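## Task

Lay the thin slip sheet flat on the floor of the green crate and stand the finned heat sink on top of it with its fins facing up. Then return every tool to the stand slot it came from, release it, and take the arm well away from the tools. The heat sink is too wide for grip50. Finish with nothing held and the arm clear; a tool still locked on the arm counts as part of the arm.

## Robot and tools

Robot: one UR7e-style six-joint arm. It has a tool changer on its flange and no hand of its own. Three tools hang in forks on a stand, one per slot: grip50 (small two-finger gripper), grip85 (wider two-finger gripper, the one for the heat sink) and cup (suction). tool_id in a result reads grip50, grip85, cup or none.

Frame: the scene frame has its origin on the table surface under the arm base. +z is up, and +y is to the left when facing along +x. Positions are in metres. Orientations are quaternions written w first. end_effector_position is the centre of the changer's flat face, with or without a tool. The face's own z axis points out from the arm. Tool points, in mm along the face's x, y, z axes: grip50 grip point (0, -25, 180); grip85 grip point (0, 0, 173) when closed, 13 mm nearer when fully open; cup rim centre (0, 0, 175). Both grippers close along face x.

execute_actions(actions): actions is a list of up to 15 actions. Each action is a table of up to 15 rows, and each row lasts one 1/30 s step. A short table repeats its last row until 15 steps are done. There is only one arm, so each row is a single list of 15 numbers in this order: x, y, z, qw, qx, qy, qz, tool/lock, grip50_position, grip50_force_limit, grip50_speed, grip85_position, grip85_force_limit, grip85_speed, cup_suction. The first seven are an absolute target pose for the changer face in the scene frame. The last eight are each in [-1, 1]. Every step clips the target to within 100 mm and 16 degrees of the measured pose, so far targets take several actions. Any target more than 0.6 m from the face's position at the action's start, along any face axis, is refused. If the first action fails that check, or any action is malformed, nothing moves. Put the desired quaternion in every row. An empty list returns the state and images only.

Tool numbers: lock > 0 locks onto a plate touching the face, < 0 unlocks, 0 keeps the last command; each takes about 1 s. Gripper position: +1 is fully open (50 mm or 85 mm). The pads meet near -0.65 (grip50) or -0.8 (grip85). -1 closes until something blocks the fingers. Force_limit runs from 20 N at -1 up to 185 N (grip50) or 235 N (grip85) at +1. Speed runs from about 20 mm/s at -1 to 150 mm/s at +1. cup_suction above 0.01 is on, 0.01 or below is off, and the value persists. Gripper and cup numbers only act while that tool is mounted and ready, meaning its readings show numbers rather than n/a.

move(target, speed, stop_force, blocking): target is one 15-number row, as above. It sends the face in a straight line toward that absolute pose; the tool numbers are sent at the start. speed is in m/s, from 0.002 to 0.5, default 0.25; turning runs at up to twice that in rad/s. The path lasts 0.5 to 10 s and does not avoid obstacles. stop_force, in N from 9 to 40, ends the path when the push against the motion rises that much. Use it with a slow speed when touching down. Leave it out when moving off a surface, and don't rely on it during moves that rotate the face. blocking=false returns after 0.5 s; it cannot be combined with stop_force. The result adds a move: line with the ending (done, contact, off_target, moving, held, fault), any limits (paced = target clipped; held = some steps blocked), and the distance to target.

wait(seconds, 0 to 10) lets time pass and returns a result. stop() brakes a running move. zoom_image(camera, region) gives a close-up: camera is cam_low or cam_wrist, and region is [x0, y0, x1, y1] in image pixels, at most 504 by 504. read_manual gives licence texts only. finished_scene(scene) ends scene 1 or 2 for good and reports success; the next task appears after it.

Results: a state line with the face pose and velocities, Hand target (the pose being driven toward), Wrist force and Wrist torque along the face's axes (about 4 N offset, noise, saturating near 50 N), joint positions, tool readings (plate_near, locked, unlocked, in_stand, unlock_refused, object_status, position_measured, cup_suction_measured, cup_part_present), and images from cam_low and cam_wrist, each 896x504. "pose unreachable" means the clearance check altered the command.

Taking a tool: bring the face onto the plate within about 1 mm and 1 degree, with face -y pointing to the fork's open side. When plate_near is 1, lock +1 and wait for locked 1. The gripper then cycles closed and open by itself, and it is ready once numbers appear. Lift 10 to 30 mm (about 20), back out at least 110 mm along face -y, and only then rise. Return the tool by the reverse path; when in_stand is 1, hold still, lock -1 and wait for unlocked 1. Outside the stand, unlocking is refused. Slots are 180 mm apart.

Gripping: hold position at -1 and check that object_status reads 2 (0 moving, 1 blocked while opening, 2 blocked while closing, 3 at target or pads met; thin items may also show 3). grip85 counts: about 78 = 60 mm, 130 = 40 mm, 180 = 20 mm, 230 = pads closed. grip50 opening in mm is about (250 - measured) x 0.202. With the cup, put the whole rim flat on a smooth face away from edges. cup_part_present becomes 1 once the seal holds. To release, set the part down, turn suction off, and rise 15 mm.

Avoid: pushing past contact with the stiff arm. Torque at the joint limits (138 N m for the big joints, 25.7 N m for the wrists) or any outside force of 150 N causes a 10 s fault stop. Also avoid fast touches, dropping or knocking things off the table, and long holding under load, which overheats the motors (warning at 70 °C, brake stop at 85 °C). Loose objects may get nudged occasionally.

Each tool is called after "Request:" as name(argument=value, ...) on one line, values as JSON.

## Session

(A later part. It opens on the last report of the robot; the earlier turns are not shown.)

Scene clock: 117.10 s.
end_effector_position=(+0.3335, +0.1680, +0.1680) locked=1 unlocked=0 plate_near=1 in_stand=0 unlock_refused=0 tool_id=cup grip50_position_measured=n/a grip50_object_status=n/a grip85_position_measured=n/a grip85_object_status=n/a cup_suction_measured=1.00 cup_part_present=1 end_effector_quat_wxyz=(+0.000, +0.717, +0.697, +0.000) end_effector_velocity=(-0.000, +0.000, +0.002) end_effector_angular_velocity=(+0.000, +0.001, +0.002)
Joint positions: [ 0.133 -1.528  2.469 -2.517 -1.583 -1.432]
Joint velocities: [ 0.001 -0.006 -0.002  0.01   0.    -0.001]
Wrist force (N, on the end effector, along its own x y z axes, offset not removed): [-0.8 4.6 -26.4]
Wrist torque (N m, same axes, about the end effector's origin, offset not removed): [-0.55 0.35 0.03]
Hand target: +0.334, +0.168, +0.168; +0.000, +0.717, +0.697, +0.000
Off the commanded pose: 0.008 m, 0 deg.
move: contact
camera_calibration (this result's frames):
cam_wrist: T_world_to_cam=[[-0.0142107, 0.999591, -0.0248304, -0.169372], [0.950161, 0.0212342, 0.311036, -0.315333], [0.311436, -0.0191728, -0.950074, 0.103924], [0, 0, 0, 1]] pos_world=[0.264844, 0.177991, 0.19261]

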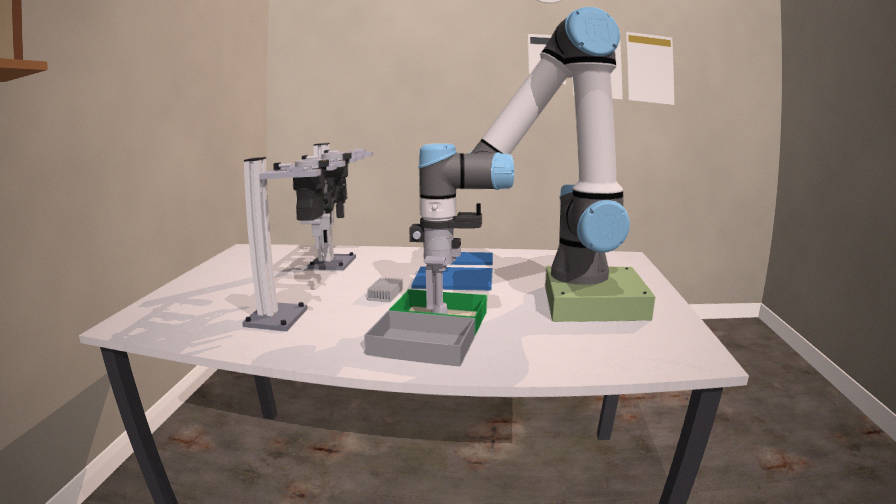

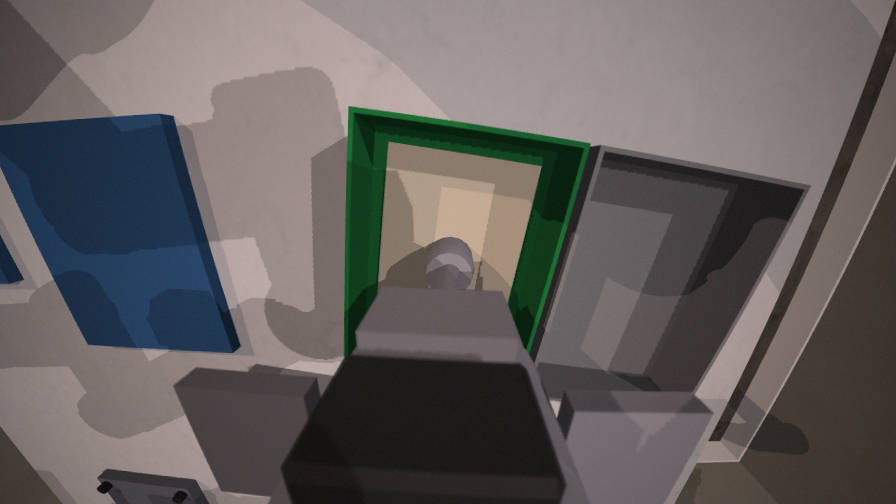

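Request:
execute_actions(actions=[[[0.3335,0.168,0.1685,0,0.7169,0.6972,0,0,1,0,0,1,0,0,0]],[[0.3335,0.168,0.1685,0,0.7169,0.6972,0,0,1,0,0,1,0,0,0]]])

Request:
move(target=[0.3335,0.168,0.20,0,0.7169,0.6972,0,0,1,0,0,1,0,0,0], speed=0.03)

Request:
move(target=[0.42,0.17,0.36,0,0.7071,0.7071,0,0,1,0,0,1,0,0,0])

Request:
move(target=[0.49,-0.194,0.381,0,0.7071,0.7071,0,0,1,0,0,1,0,0,0])

Request:
move(target=[0.6244,-0.194,0.381,0,0.7071,0.7071,0,0,1,0,0,1,0,0,0], speed=0.08)

Request:
move(target=[0.6244,-0.194,0.3619,0,0.7071,0.7071,0,0,1,0,0,1,0,0,0], speed=0.015, stop_force=15)

Scene clock: 124.70 s.
end_effector_position=(+0.3335, +0.1680, +0.1685) locked=1 unlocked=0 plate_near=1 in_stand=0 unlock_refused=0 tool_id=cup grip50_position_measured=n/a grip50_object_status=n/a grip85_position_measured=n/a grip85_object_status=n/a cup_suction_measured=0.00 cup_part_present=0 end_effector_quat_wxyz=(+0.000, +0.717, +0.697, -0.000) end_effector_velocity=(-0.000, -0.000, +0.000) end_effector_angular_velocity=(+0.000, -0.000, -0.000)
Joint positions: [ 0.133 -1.53   2.469 -2.515 -1.583 -1.432]
Joint velocities: [-0.    -0.001 -0.     0.001  0.    -0.   ]
Wrist force (N, on the end effector, along its own x y z axes, offset not removed): [0.7 3.4 -20.7]
Wrist torque (N m, same axes, about the end effector's origin, offset not removed): [-0.24 0.22 0.16]
Hand target: +0.333, +0.168, +0.169; +0.000, +0.717, +0.697, -0.000
Off the commanded pose: 0.000 m, 0 deg.
camera_calibration (this result's frames):
cam_wrist: T_world_to_cam=[[-0.0142078, 0.99959, -0.0248417, -0.169358], [0.950198, 0.0212328, 0.310923, -0.315473], [0.311323, -0.019187, -0.95011, 0.104491], [0, 0, 0, 1]] pos_world=[0.264825, 0.177992, 0.193158]

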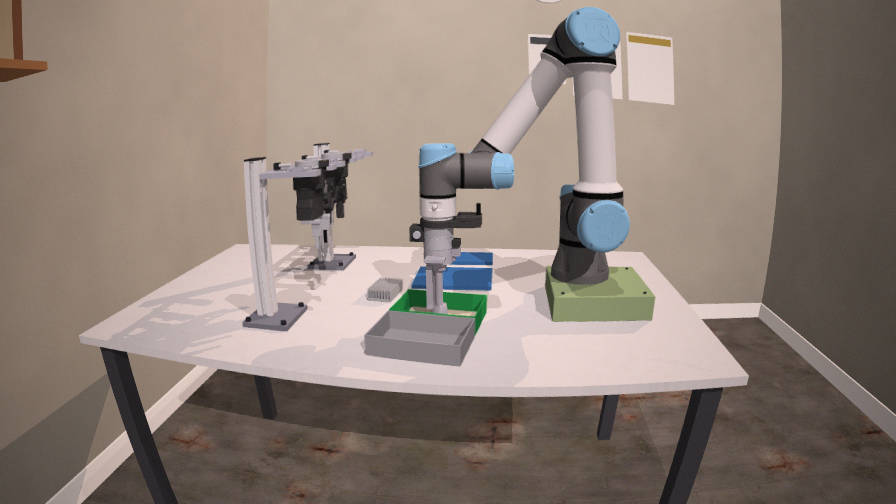

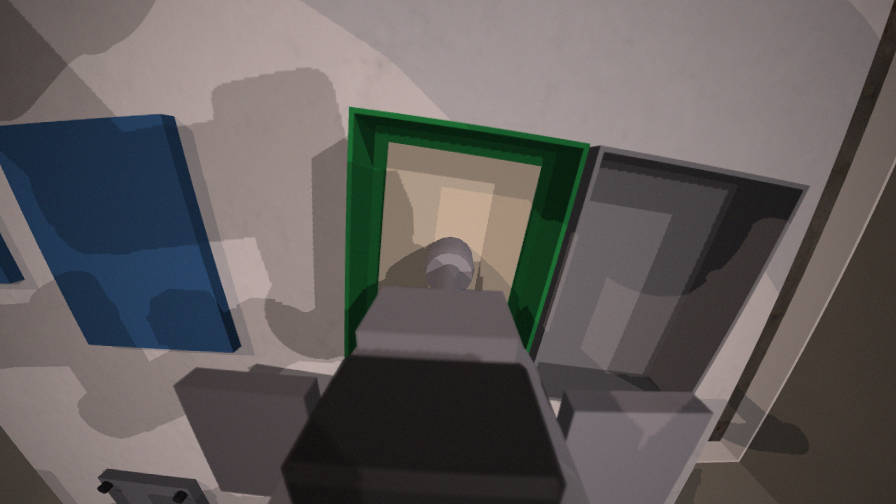

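Scene clock: 126.07 s.
end_effector_position=(+0.3335, +0.1680, +0.1998) locked=1 unlocked=0 plate_near=1 in_stand=0 unlock_refused=0 tool_id=cup grip50_position_measured=n/a grip50_object_status=n/a grip85_position_measured=n/a grip85_object_status=n/a cup_suction_measured=0.00 cup_part_present=0 end_effector_quat_wxyz=(+0.000, +0.717, +0.697, +0.000) end_effector_velocity=(-0.000, +0.000, +0.001) end_effector_angular_velocity=(+0.000, +0.001, -0.001)
Joint positions: [ 0.134 -1.619  2.432 -2.389 -1.583 -1.431]
Joint velocities: [ 0.001 -0.003 -0.002  0.007  0.     0.002]
Wrist force (N, on the end effector, along its own x y z axes, offset not removed): [0.4 1.8 -3.0]
Wrist torque (N m, same axes, about the end effector's origin, offset not removed): [0.05 0.05 -0.07]
Hand target: +0.333, +0.168, +0.200; -0.000, +0.717, +0.697, +0.000
Off the commanded pose: 0.000 m, 0 deg.
move: done
camera_calibration (this result's frames):
cam_wrist: T_world_to_cam=[[-0.0142053, 0.999591, -0.0248348, -0.168582], [0.950192, 0.0212286, 0.310941, -0.325197], [0.311341, -0.0191809, -0.950105, 0.134256], [0, 0, 0, 1]] pos_world=[0.264805, 0.177992, 0.224488]

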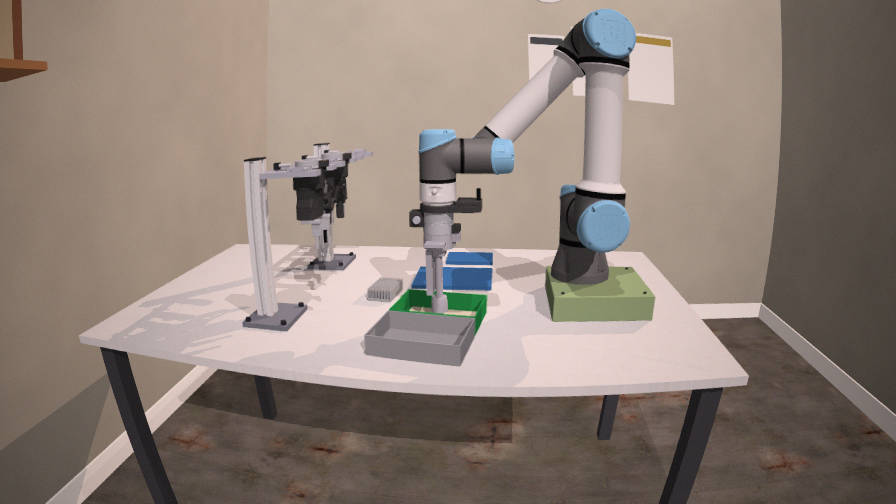

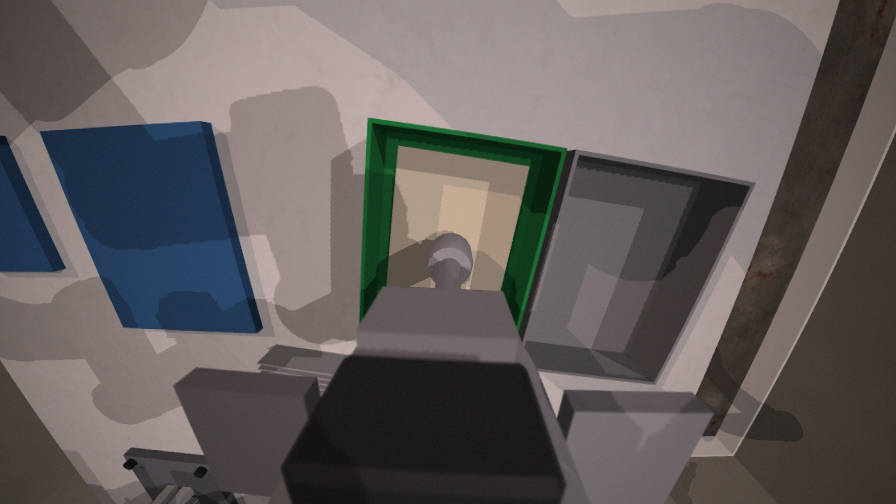

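Scene clock: 127.37 s.
end_effector_position=(+0.4198, +0.1700, +0.3599) locked=1 unlocked=0 plate_near=1 in_stand=0 unlock_refused=0 tool_id=cup grip50_position_measured=n/a grip50_object_status=n/a grip85_position_measured=n/a grip85_object_status=n/a cup_suction_measured=0.00 cup_part_present=0 end_effector_quat_wxyz=(-0.000, +0.707, +0.707, +0.000) end_effector_velocity=(+0.001, -0.000, +0.002) end_effector_angular_velocity=(-0.000, -0.000, -0.001)
Joint positions: [ 0.121 -1.665  1.984 -1.895 -1.582 -1.472]
Joint velocities: [-0.001  0.001 -0.005  0.004 -0.    -0.   ]
Wrist force (N, on the end effector, along its own x y z axes, offset not removed): [-3.0 -0.6 -2.3]
Wrist torque (N m, same axes, about the end effector's origin, offset not removed): [-0.21 0.35 0.00]
Hand target: +0.420, +0.170, +0.360; +0.000, +0.707, +0.707, +0.000
Off the commanded pose: 0.000 m, 0 deg.
move: done
camera_calibration (this result's frames):
cam_wrist: T_world_to_cam=[[-0.0419705, 0.998816, -0.0245898, -0.153641], [0.949215, 0.0475431, 0.311016, -0.461146], [0.311817, -0.0102875, -0.950087, 0.2578], [0, 0, 0, 1]] pos_world=[0.350892, 0.178036, 0.384577]

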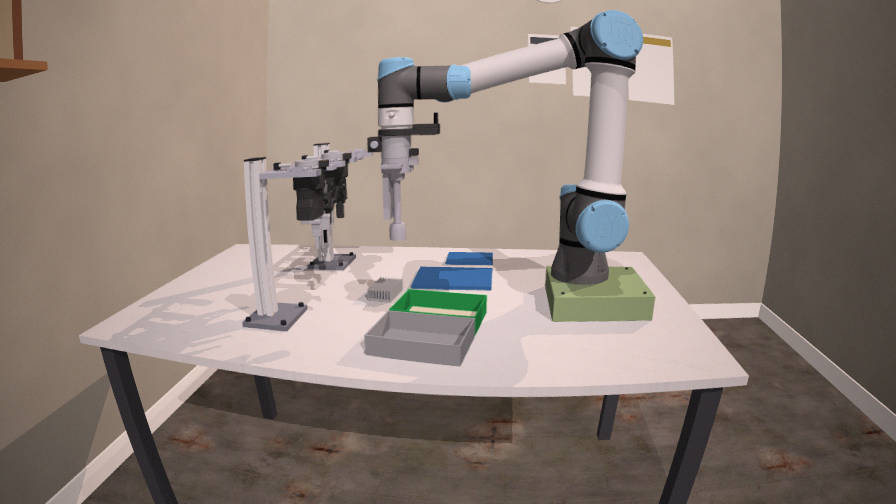

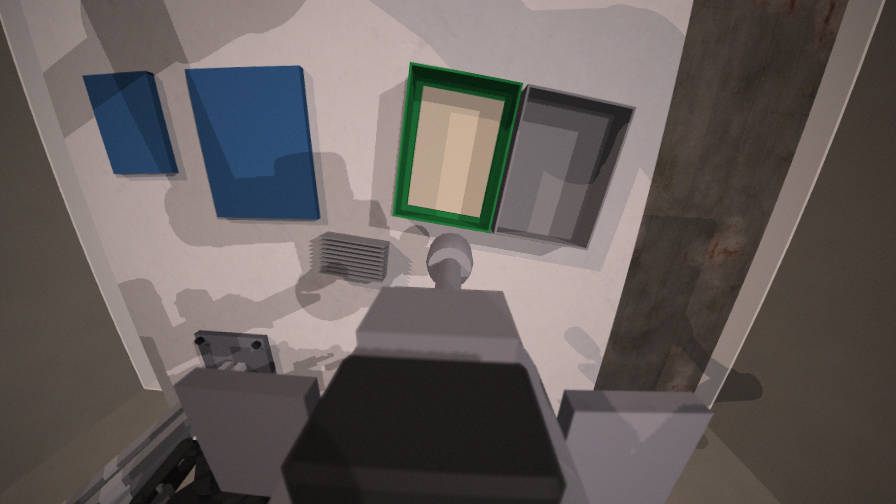

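Scene clock: 129.43 s.
end_effector_position=(+0.4899, -0.1938, +0.3811) locked=1 unlocked=0 plate_near=1 in_stand=0 unlock_refused=0 tool_id=cup grip50_position_measured=n/a grip50_object_status=n/a grip85_position_measured=n/a grip85_object_status=n/a cup_suction_measured=0.00 cup_part_present=0 end_effector_quat_wxyz=(+0.001, +0.707, +0.707, -0.000) end_effector_velocity=(+0.001, -0.002, -0.002) end_effector_angular_velocity=(+0.003, +0.002, +0.001)
Joint positions: [-0.605 -1.511  1.767 -1.84  -1.577 -2.198]
Joint velocities: [-0.002  0.006 -0.003  0.001  0.001 -0.003]
Wrist force (N, on the end effector, along its own x y z axes, offset not removed): [-3.6 -0.5 -1.7]
Wrist torque (N m, same axes, about the end effector's origin, offset not removed): [-0.03 0.35 -0.01]
Hand target: +0.490, -0.194, +0.381; +0.001, +0.707, +0.707, -0.000
Off the commanded pose: 0.000 m, 0 deg.
move: done
camera_calibration (this result's frames):
cam_wrist: T_world_to_cam=[[-0.0420349, 0.998763, -0.0265517, 0.213958], [0.94904, 0.0482218, 0.311444, -0.516946], [0.312339, -0.0121071, -0.949893, 0.251614], [0, 0, 0, 1]] pos_world=[0.421007, -0.185719, 0.405687]

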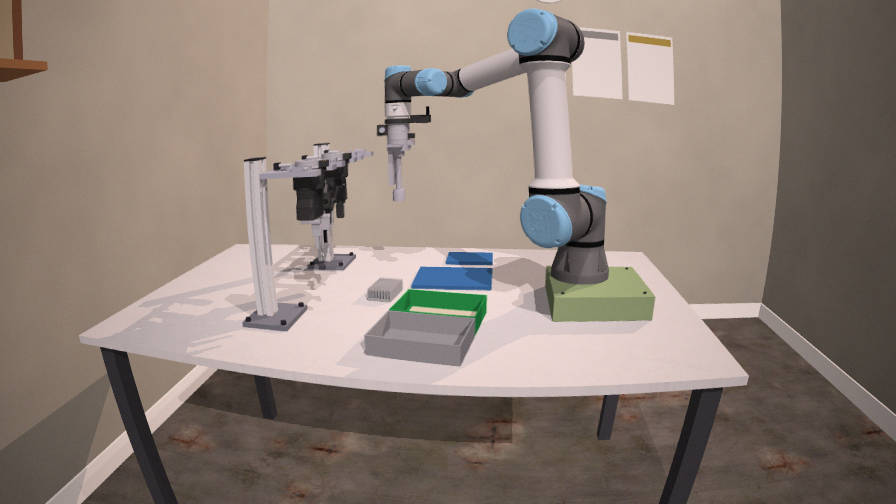

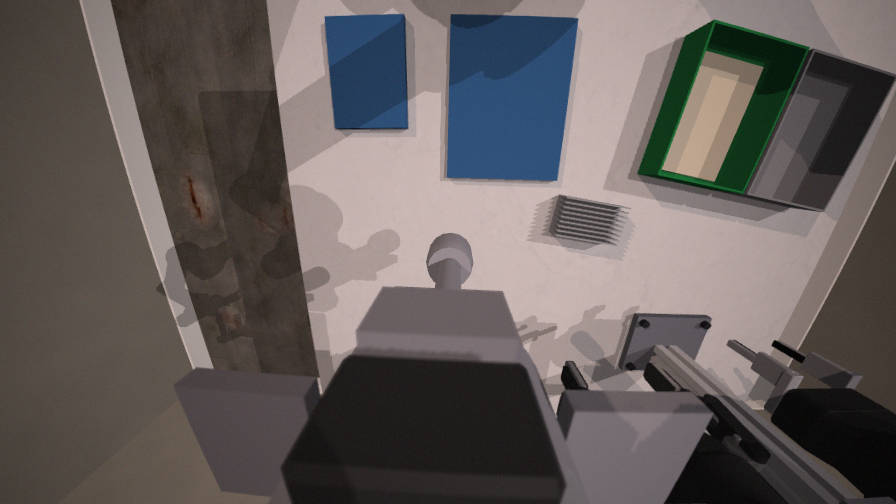

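Scene clock: 131.53 s.
end_effector_position=(+0.6242, -0.1941, +0.3812) locked=1 unlocked=0 plate_near=1 in_stand=0 unlock_refused=0 tool_id=cup grip50_position_measured=n/a grip50_object_status=n/a grip85_position_measured=n/a grip85_object_status=n/a cup_suction_measured=0.00 cup_part_present=0 end_effector_quat_wxyz=(-0.000, +0.707, +0.707, +0.000) end_effector_velocity=(+0.002, -0.001, -0.001) end_effector_angular_velocity=(+0.000, +0.003, -0.000)
Joint positions: [-0.48  -1.21   1.393 -1.765 -1.578 -2.072]
Joint velocities: [ 0.     0.006 -0.007  0.003 -0.001  0.001]
Wrist force (N, on the end effector, along its own x y z axes, offset not removed): [-1.3 2.7 -4.4]
Wrist torque (N m, same axes, about the end effector's origin, offset not removed): [0.08 0.19 -0.17]
Hand target: +0.624, -0.194, +0.381; -0.000, +0.707, +0.707, +0.000
Off the commanded pose: 0.000 m, 0 deg.
move: done
camera_calibration (this result's frames):
cam_wrist: T_world_to_cam=[[-0.0420444, 0.998815, -0.0245283, 0.219072], [0.949232, 0.0475935, 0.310956, -0.64442], [0.311755, -0.0102091, -0.950108, 0.210561], [0, 0, 0, 1]] pos_world=[0.555271, -0.185993, 0.405815]

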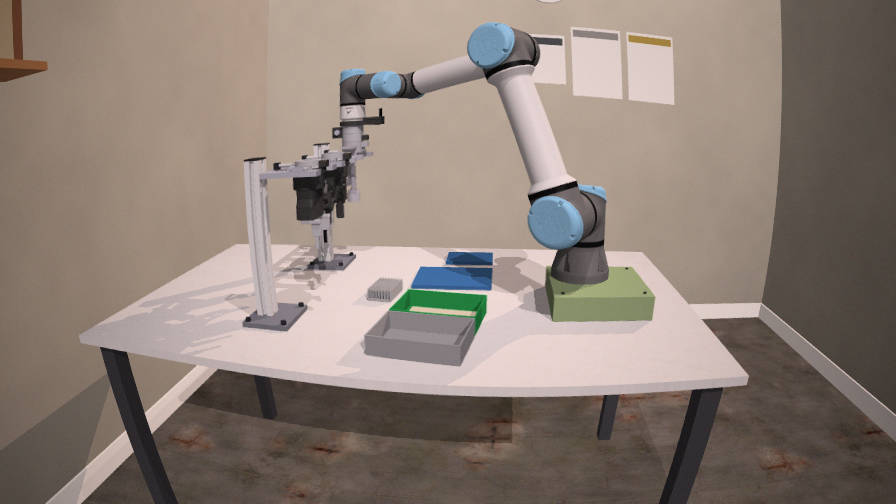

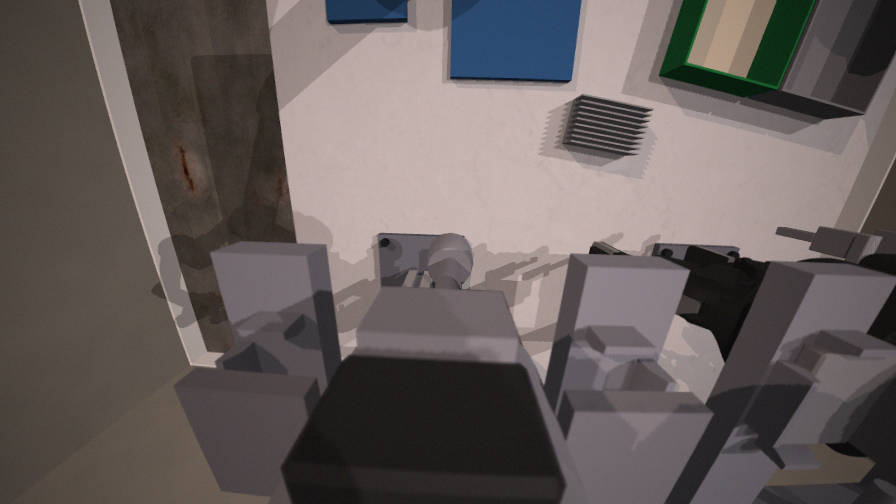

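Scene clock: 133.07 s.
end_effector_position=(+0.6244, -0.1940, +0.3621) locked=1 unlocked=0 plate_near=1 in_stand=1 unlock_refused=0 tool_id=cup grip50_position_measured=n/a grip50_object_status=n/a grip85_position_measured=n/a grip85_object_status=n/a cup_suction_measured=0.00 cup_part_present=0 end_effector_quat_wxyz=(-0.000, +0.707, +0.707, -0.000) end_effector_velocity=(-0.000, -0.000, -0.001) end_effector_angular_velocity=(-0.001, -0.000, -0.001)
Joint positions: [-0.479 -1.2    1.429 -1.811 -1.578 -2.072]
Joint velocities: [-0.     0.     0.003 -0.004 -0.001  0.   ]
Wrist force (N, on the end effector, along its own x y z axes, offset not removed): [-2.4 -0.7 -1.9]
Wrist torque (N m, same axes, about the end effector's origin, offset not removed): [0.24 0.06 -0.08]
Hand target: +0.624, -0.194, +0.362; -0.000, +0.707, +0.707, -0.000
Off the commanded pose: 0.000 m, 0 deg.
move: done
camera_calibration (this result's frames):
cam_wrist: T_world_to_cam=[[-0.0420455, 0.998807, -0.0248206, 0.218663], [0.94924, 0.0476853, 0.310916, -0.638656], [0.311729, -0.0104881, -0.950113, 0.192308], [0, 0, 0, 1]] pos_world=[0.555484, -0.185931, 0.386711]

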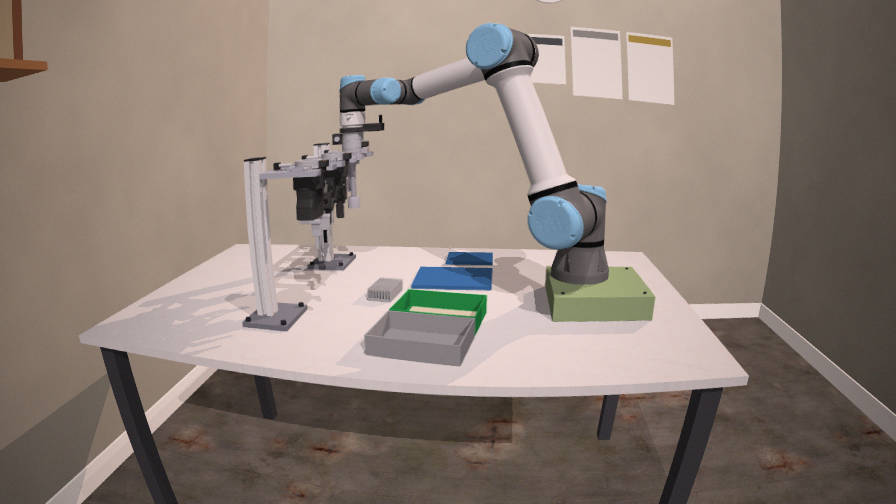

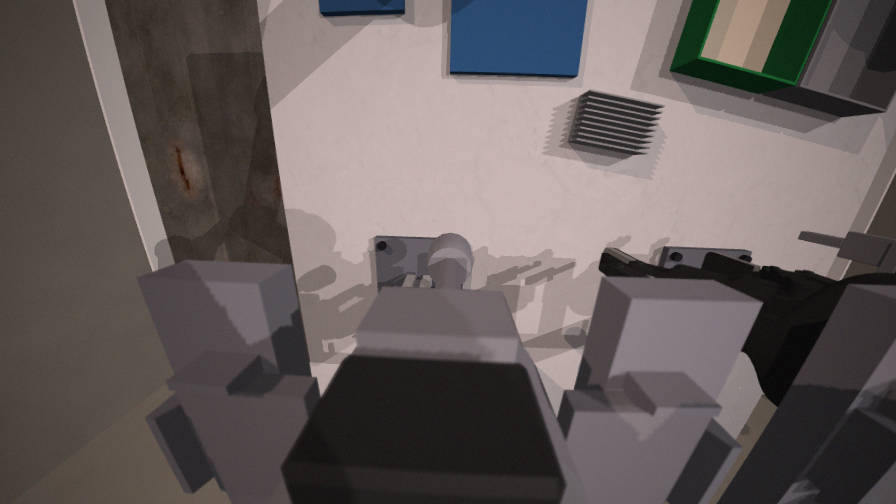

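Request:
execute_actions(actions=[[[0.6244,-0.194,0.3619,0,0.7071,0.7071,0,-1,0,0,0,0.7,0,0,0]],[[0.6244,-0.194,0.3619,0,0.7071,0.7071,0,-1,0,0,0,0.7,0,0,0]],[[0.6244,-0.194,0.3619,0,0.7071,0.7071,0,-1,0,0,0,0.7,0,0,0]]])

Request:
move(target=[0.6244,-0.194,0.39,0,0.7071,0.7071,0,0,0,0,0,0.7,0,0,0], speed=0.05)

Request:
move(target=[0.623,-0.0138,0.385,0,0.7071,0.7071,0,0,0,0,0,0.7,0,0,0], speed=0.15)

Request:
move(target=[0.623,-0.0138,0.355,0,0.7071,0.7071,0,0,0,0,0,0.7,0,0,0], speed=0.008, stop_force=10)

Scene clock: 149.60 s.
end_effector_position=(+0.6244, -0.1940, +0.3619) locked=0 unlocked=1 plate_near=1 in_stand=1 unlock_refused=0 tool_id=none grip50_position_measured=n/a grip50_object_status=n/a grip85_position_measured=n/a grip85_object_status=n/a cup_suction_measured=n/a cup_part_present=n/a end_effector_quat_wxyz=(+0.000, +0.707, +0.707, -0.000) end_effector_velocity=(-0.000, +0.000, +0.000) end_effector_angular_velocity=(-0.000, +0.000, +0.001)
Joint positions: [-0.479 -1.2    1.429 -1.811 -1.578 -2.072]
Joint velocities: [-0.    -0.001  0.     0.001 -0.    -0.001]
Wrist force (N, on the end effector, along its own x y z axes, offset not removed): [-2.0 2.9 -4.4]
Wrist torque (N m, same axes, about the end effector's origin, offset not removed): [0.05 0.05 -0.28]
Hand target: +0.624, -0.194, +0.362; +0.000, +0.707, +0.707, -0.000
Off the commanded pose: 0.000 m, 0 deg.
camera_calibration (this result's frames):
cam_wrist: T_world_to_cam=[[-0.0420456, 0.998807, -0.0248331, 0.218657], [0.949237, 0.0476894, 0.310925, -0.638601], [0.311739, -0.0104995, -0.95011, 0.192158], [0, 0, 0, 1]] pos_world=[0.555474, -0.185924, 0.386558]

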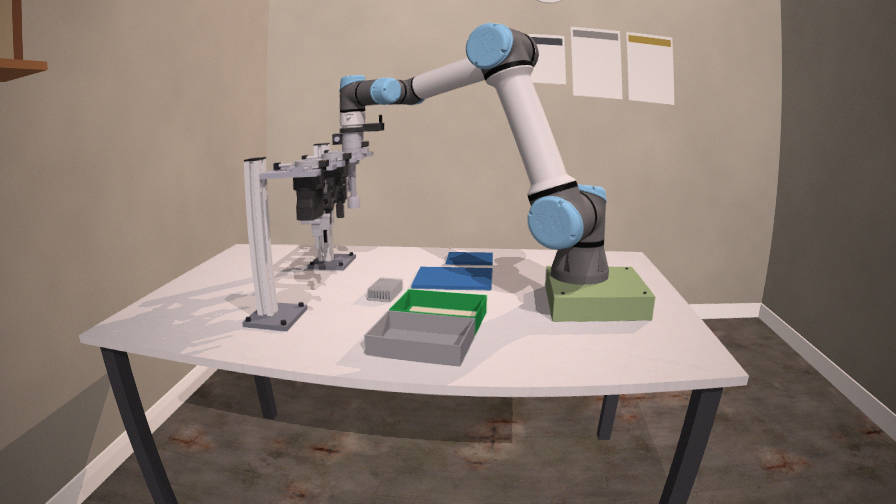

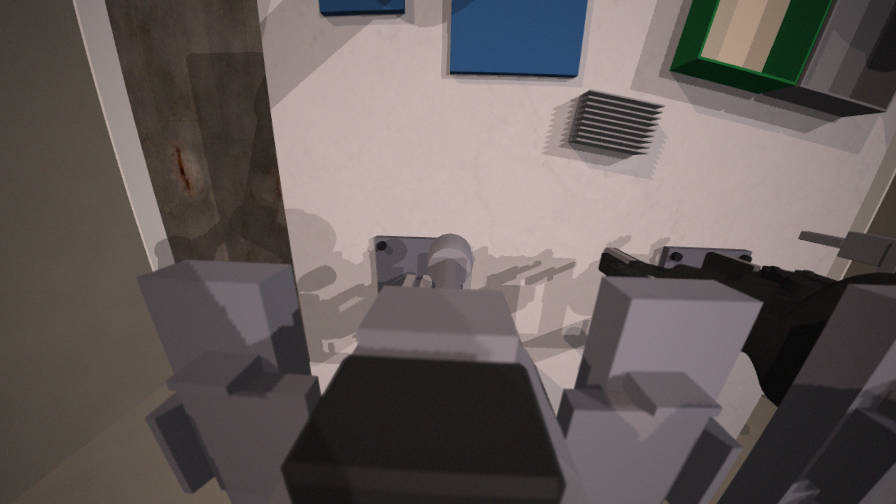

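Scene clock: 150.53 s.
end_effector_position=(+0.6244, -0.1940, +0.3898) locked=0 unlocked=1 plate_near=0 in_stand=0 unlock_refused=0 tool_id=none grip50_position_measured=n/a grip50_object_status=n/a grip85_position_measured=n/a grip85_object_status=n/a cup_suction_measured=n/a cup_part_present=n/a end_effector_quat_wxyz=(+0.000, +0.707, +0.707, +0.000) end_effector_velocity=(+0.000, +0.000, +0.002) end_effector_angular_velocity=(+0.002, -0.001, +0.000)
Joint positions: [-0.479 -1.213  1.376 -1.744 -1.578 -2.072]
Joint velocities: [-0.    -0.    -0.004  0.004  0.002 -0.001]
Wrist force (N, on the end effector, along its own x y z axes, offset not removed): [-2.4 1.5 -3.4]
Wrist torque (N m, same axes, about the end effector's origin, offset not removed): [0.18 0.17 -0.22]
Hand target: +0.624, -0.194, +0.390; +0.000, +0.707, +0.707, +0.000
Off the commanded pose: 0.000 m, 0 deg.
move: done
camera_calibration (this result's frames):
cam_wrist: T_world_to_cam=[[-0.0420452, 0.998807, -0.0248345, 0.219338], [0.949234, 0.0476895, 0.310934, -0.64727], [0.311747, -0.0105005, -0.950107, 0.218708], [0, 0, 0, 1]] pos_world=[0.555452, -0.185912, 0.414501]

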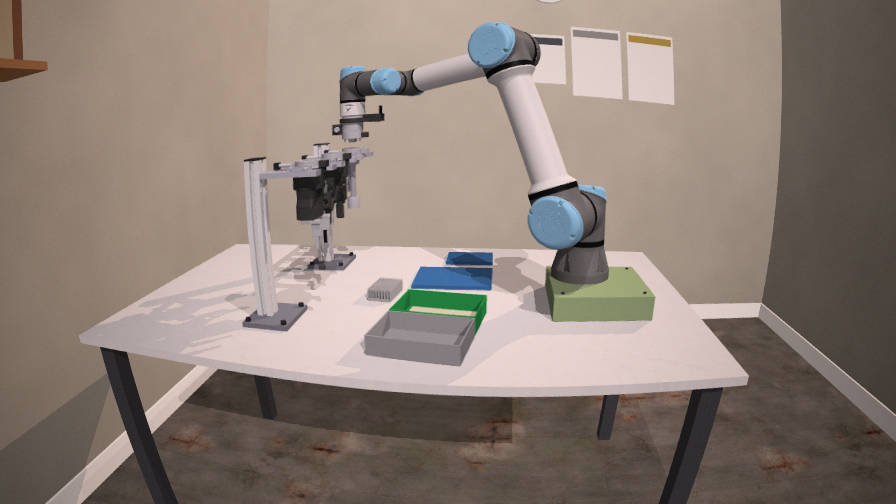

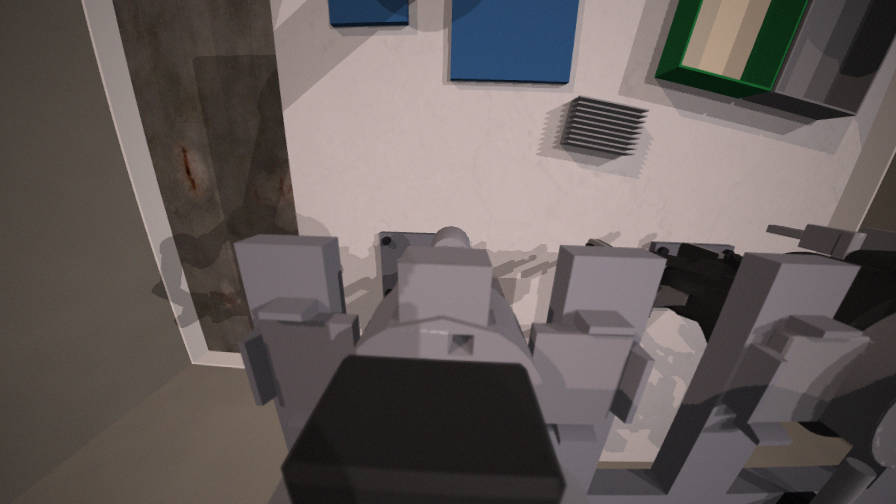

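Scene clock: 152.23 s.
end_effector_position=(+0.6230, -0.0139, +0.3850) locked=0 unlocked=1 plate_near=0 in_stand=0 unlock_refused=0 tool_id=none grip50_position_measured=n/a grip50_object_status=n/a grip85_position_measured=n/a grip85_object_status=n/a cup_suction_measured=n/a cup_part_present=n/a end_effector_quat_wxyz=(-0.000, +0.707, +0.707, +0.000) end_effector_velocity=(+0.000, +0.001, -0.001) end_effector_angular_velocity=(+0.002, +0.001, -0.001)
Joint positions: [-0.208 -1.28   1.483 -1.782 -1.58  -1.801]
Joint velocities: [ 0.002  0.001 -0.     0.     0.002  0.003]
Wrist force (N, on the end effector, along its own x y z axes, offset not removed): [-0.1 1.6 -2.1]
Wrist torque (N m, same axes, about the end effector's origin, offset not removed): [0.25 0.12 -0.13]
Hand target: +0.623, -0.014, +0.385; -0.000, +0.707, +0.707, +0.000
Off the commanded pose: 0.000 m, 0 deg.
move: done
camera_calibration (this result's frames):
cam_wrist: T_world_to_cam=[[-0.0420468, 0.998823, -0.0241729, 0.0390759], [0.949271, 0.0474839, 0.310853, -0.653022], [0.311635, -0.00987632, -0.950151, 0.216535], [0, 0, 0, 1]] pos_world=[0.554058, -0.00588331, 0.409679]

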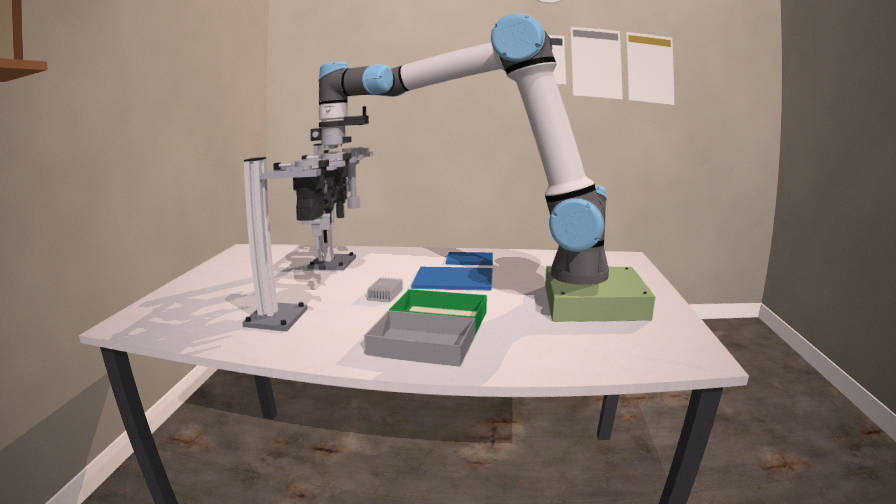

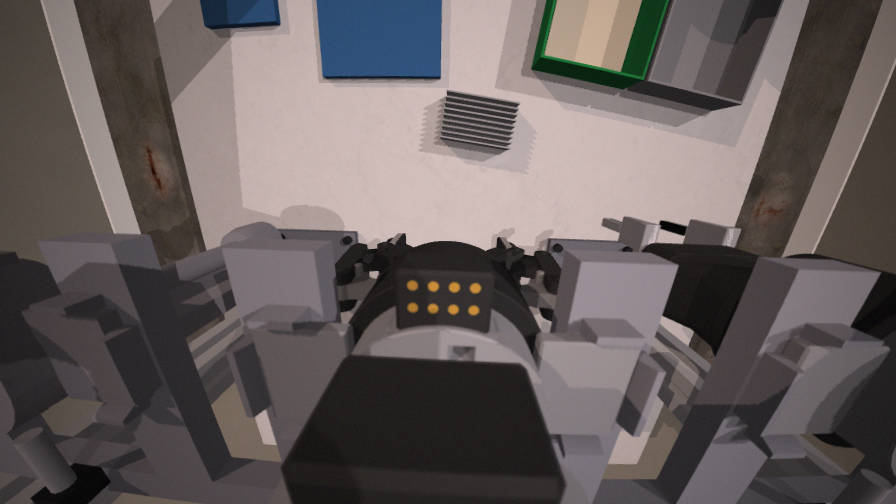

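Scene clock: 155.60 s.
end_effector_position=(+0.6231, -0.0138, +0.3611) locked=0 unlocked=1 plate_near=1 in_stand=1 unlock_refused=0 tool_id=none grip50_position_measured=n/a grip50_object_status=n/a grip85_position_measured=n/a grip85_object_status=n/a cup_suction_measured=n/a cup_part_present=n/a end_effector_quat_wxyz=(+0.000, +0.707, +0.707, +0.000) end_effector_velocity=(-0.000, -0.001, -0.000) end_effector_angular_velocity=(+0.000, +0.007, -0.002)
Joint positions: [-0.208 -1.267  1.528 -1.841 -1.58  -1.801]
Joint velocities: [-0.002  0.002 -0.004  0.009 -0.001  0.001]
Wrist force (N, on the end effector, along its own x y z axes, offset not removed): [-3.1 5.0 -35.0]
Wrist torque (N m, same axes, about the end effector's origin, offset not removed): [-0.60 0.65 0.07]
Hand target: +0.623, -0.014, +0.361; +0.000, +0.707, +0.707, +0.000
Off the commanded pose: 0.006 m, 0 deg.
move: contact
camera_calibration (this result's frames):
cam_wrist: T_world_to_cam=[[-0.0420439, 0.998809, -0.0247419, 0.0386026], [0.949177, 0.0476613, 0.311114, -0.645699], [0.311923, -0.010404, -0.950051, 0.193542], [0, 0, 0, 1]] pos_world=[0.554136, -0.0057682, 0.385715]

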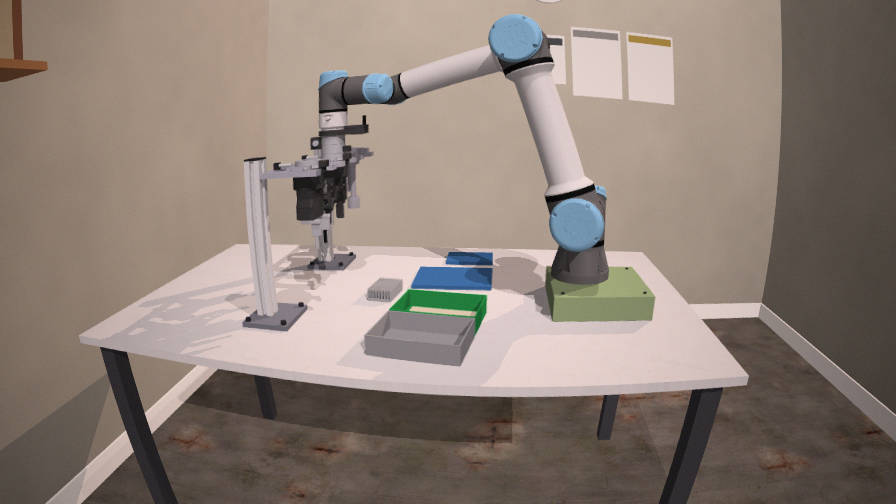

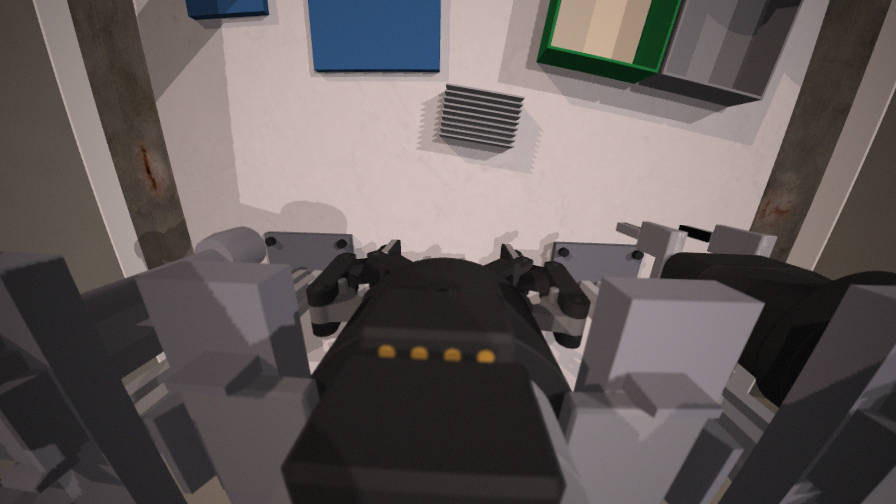

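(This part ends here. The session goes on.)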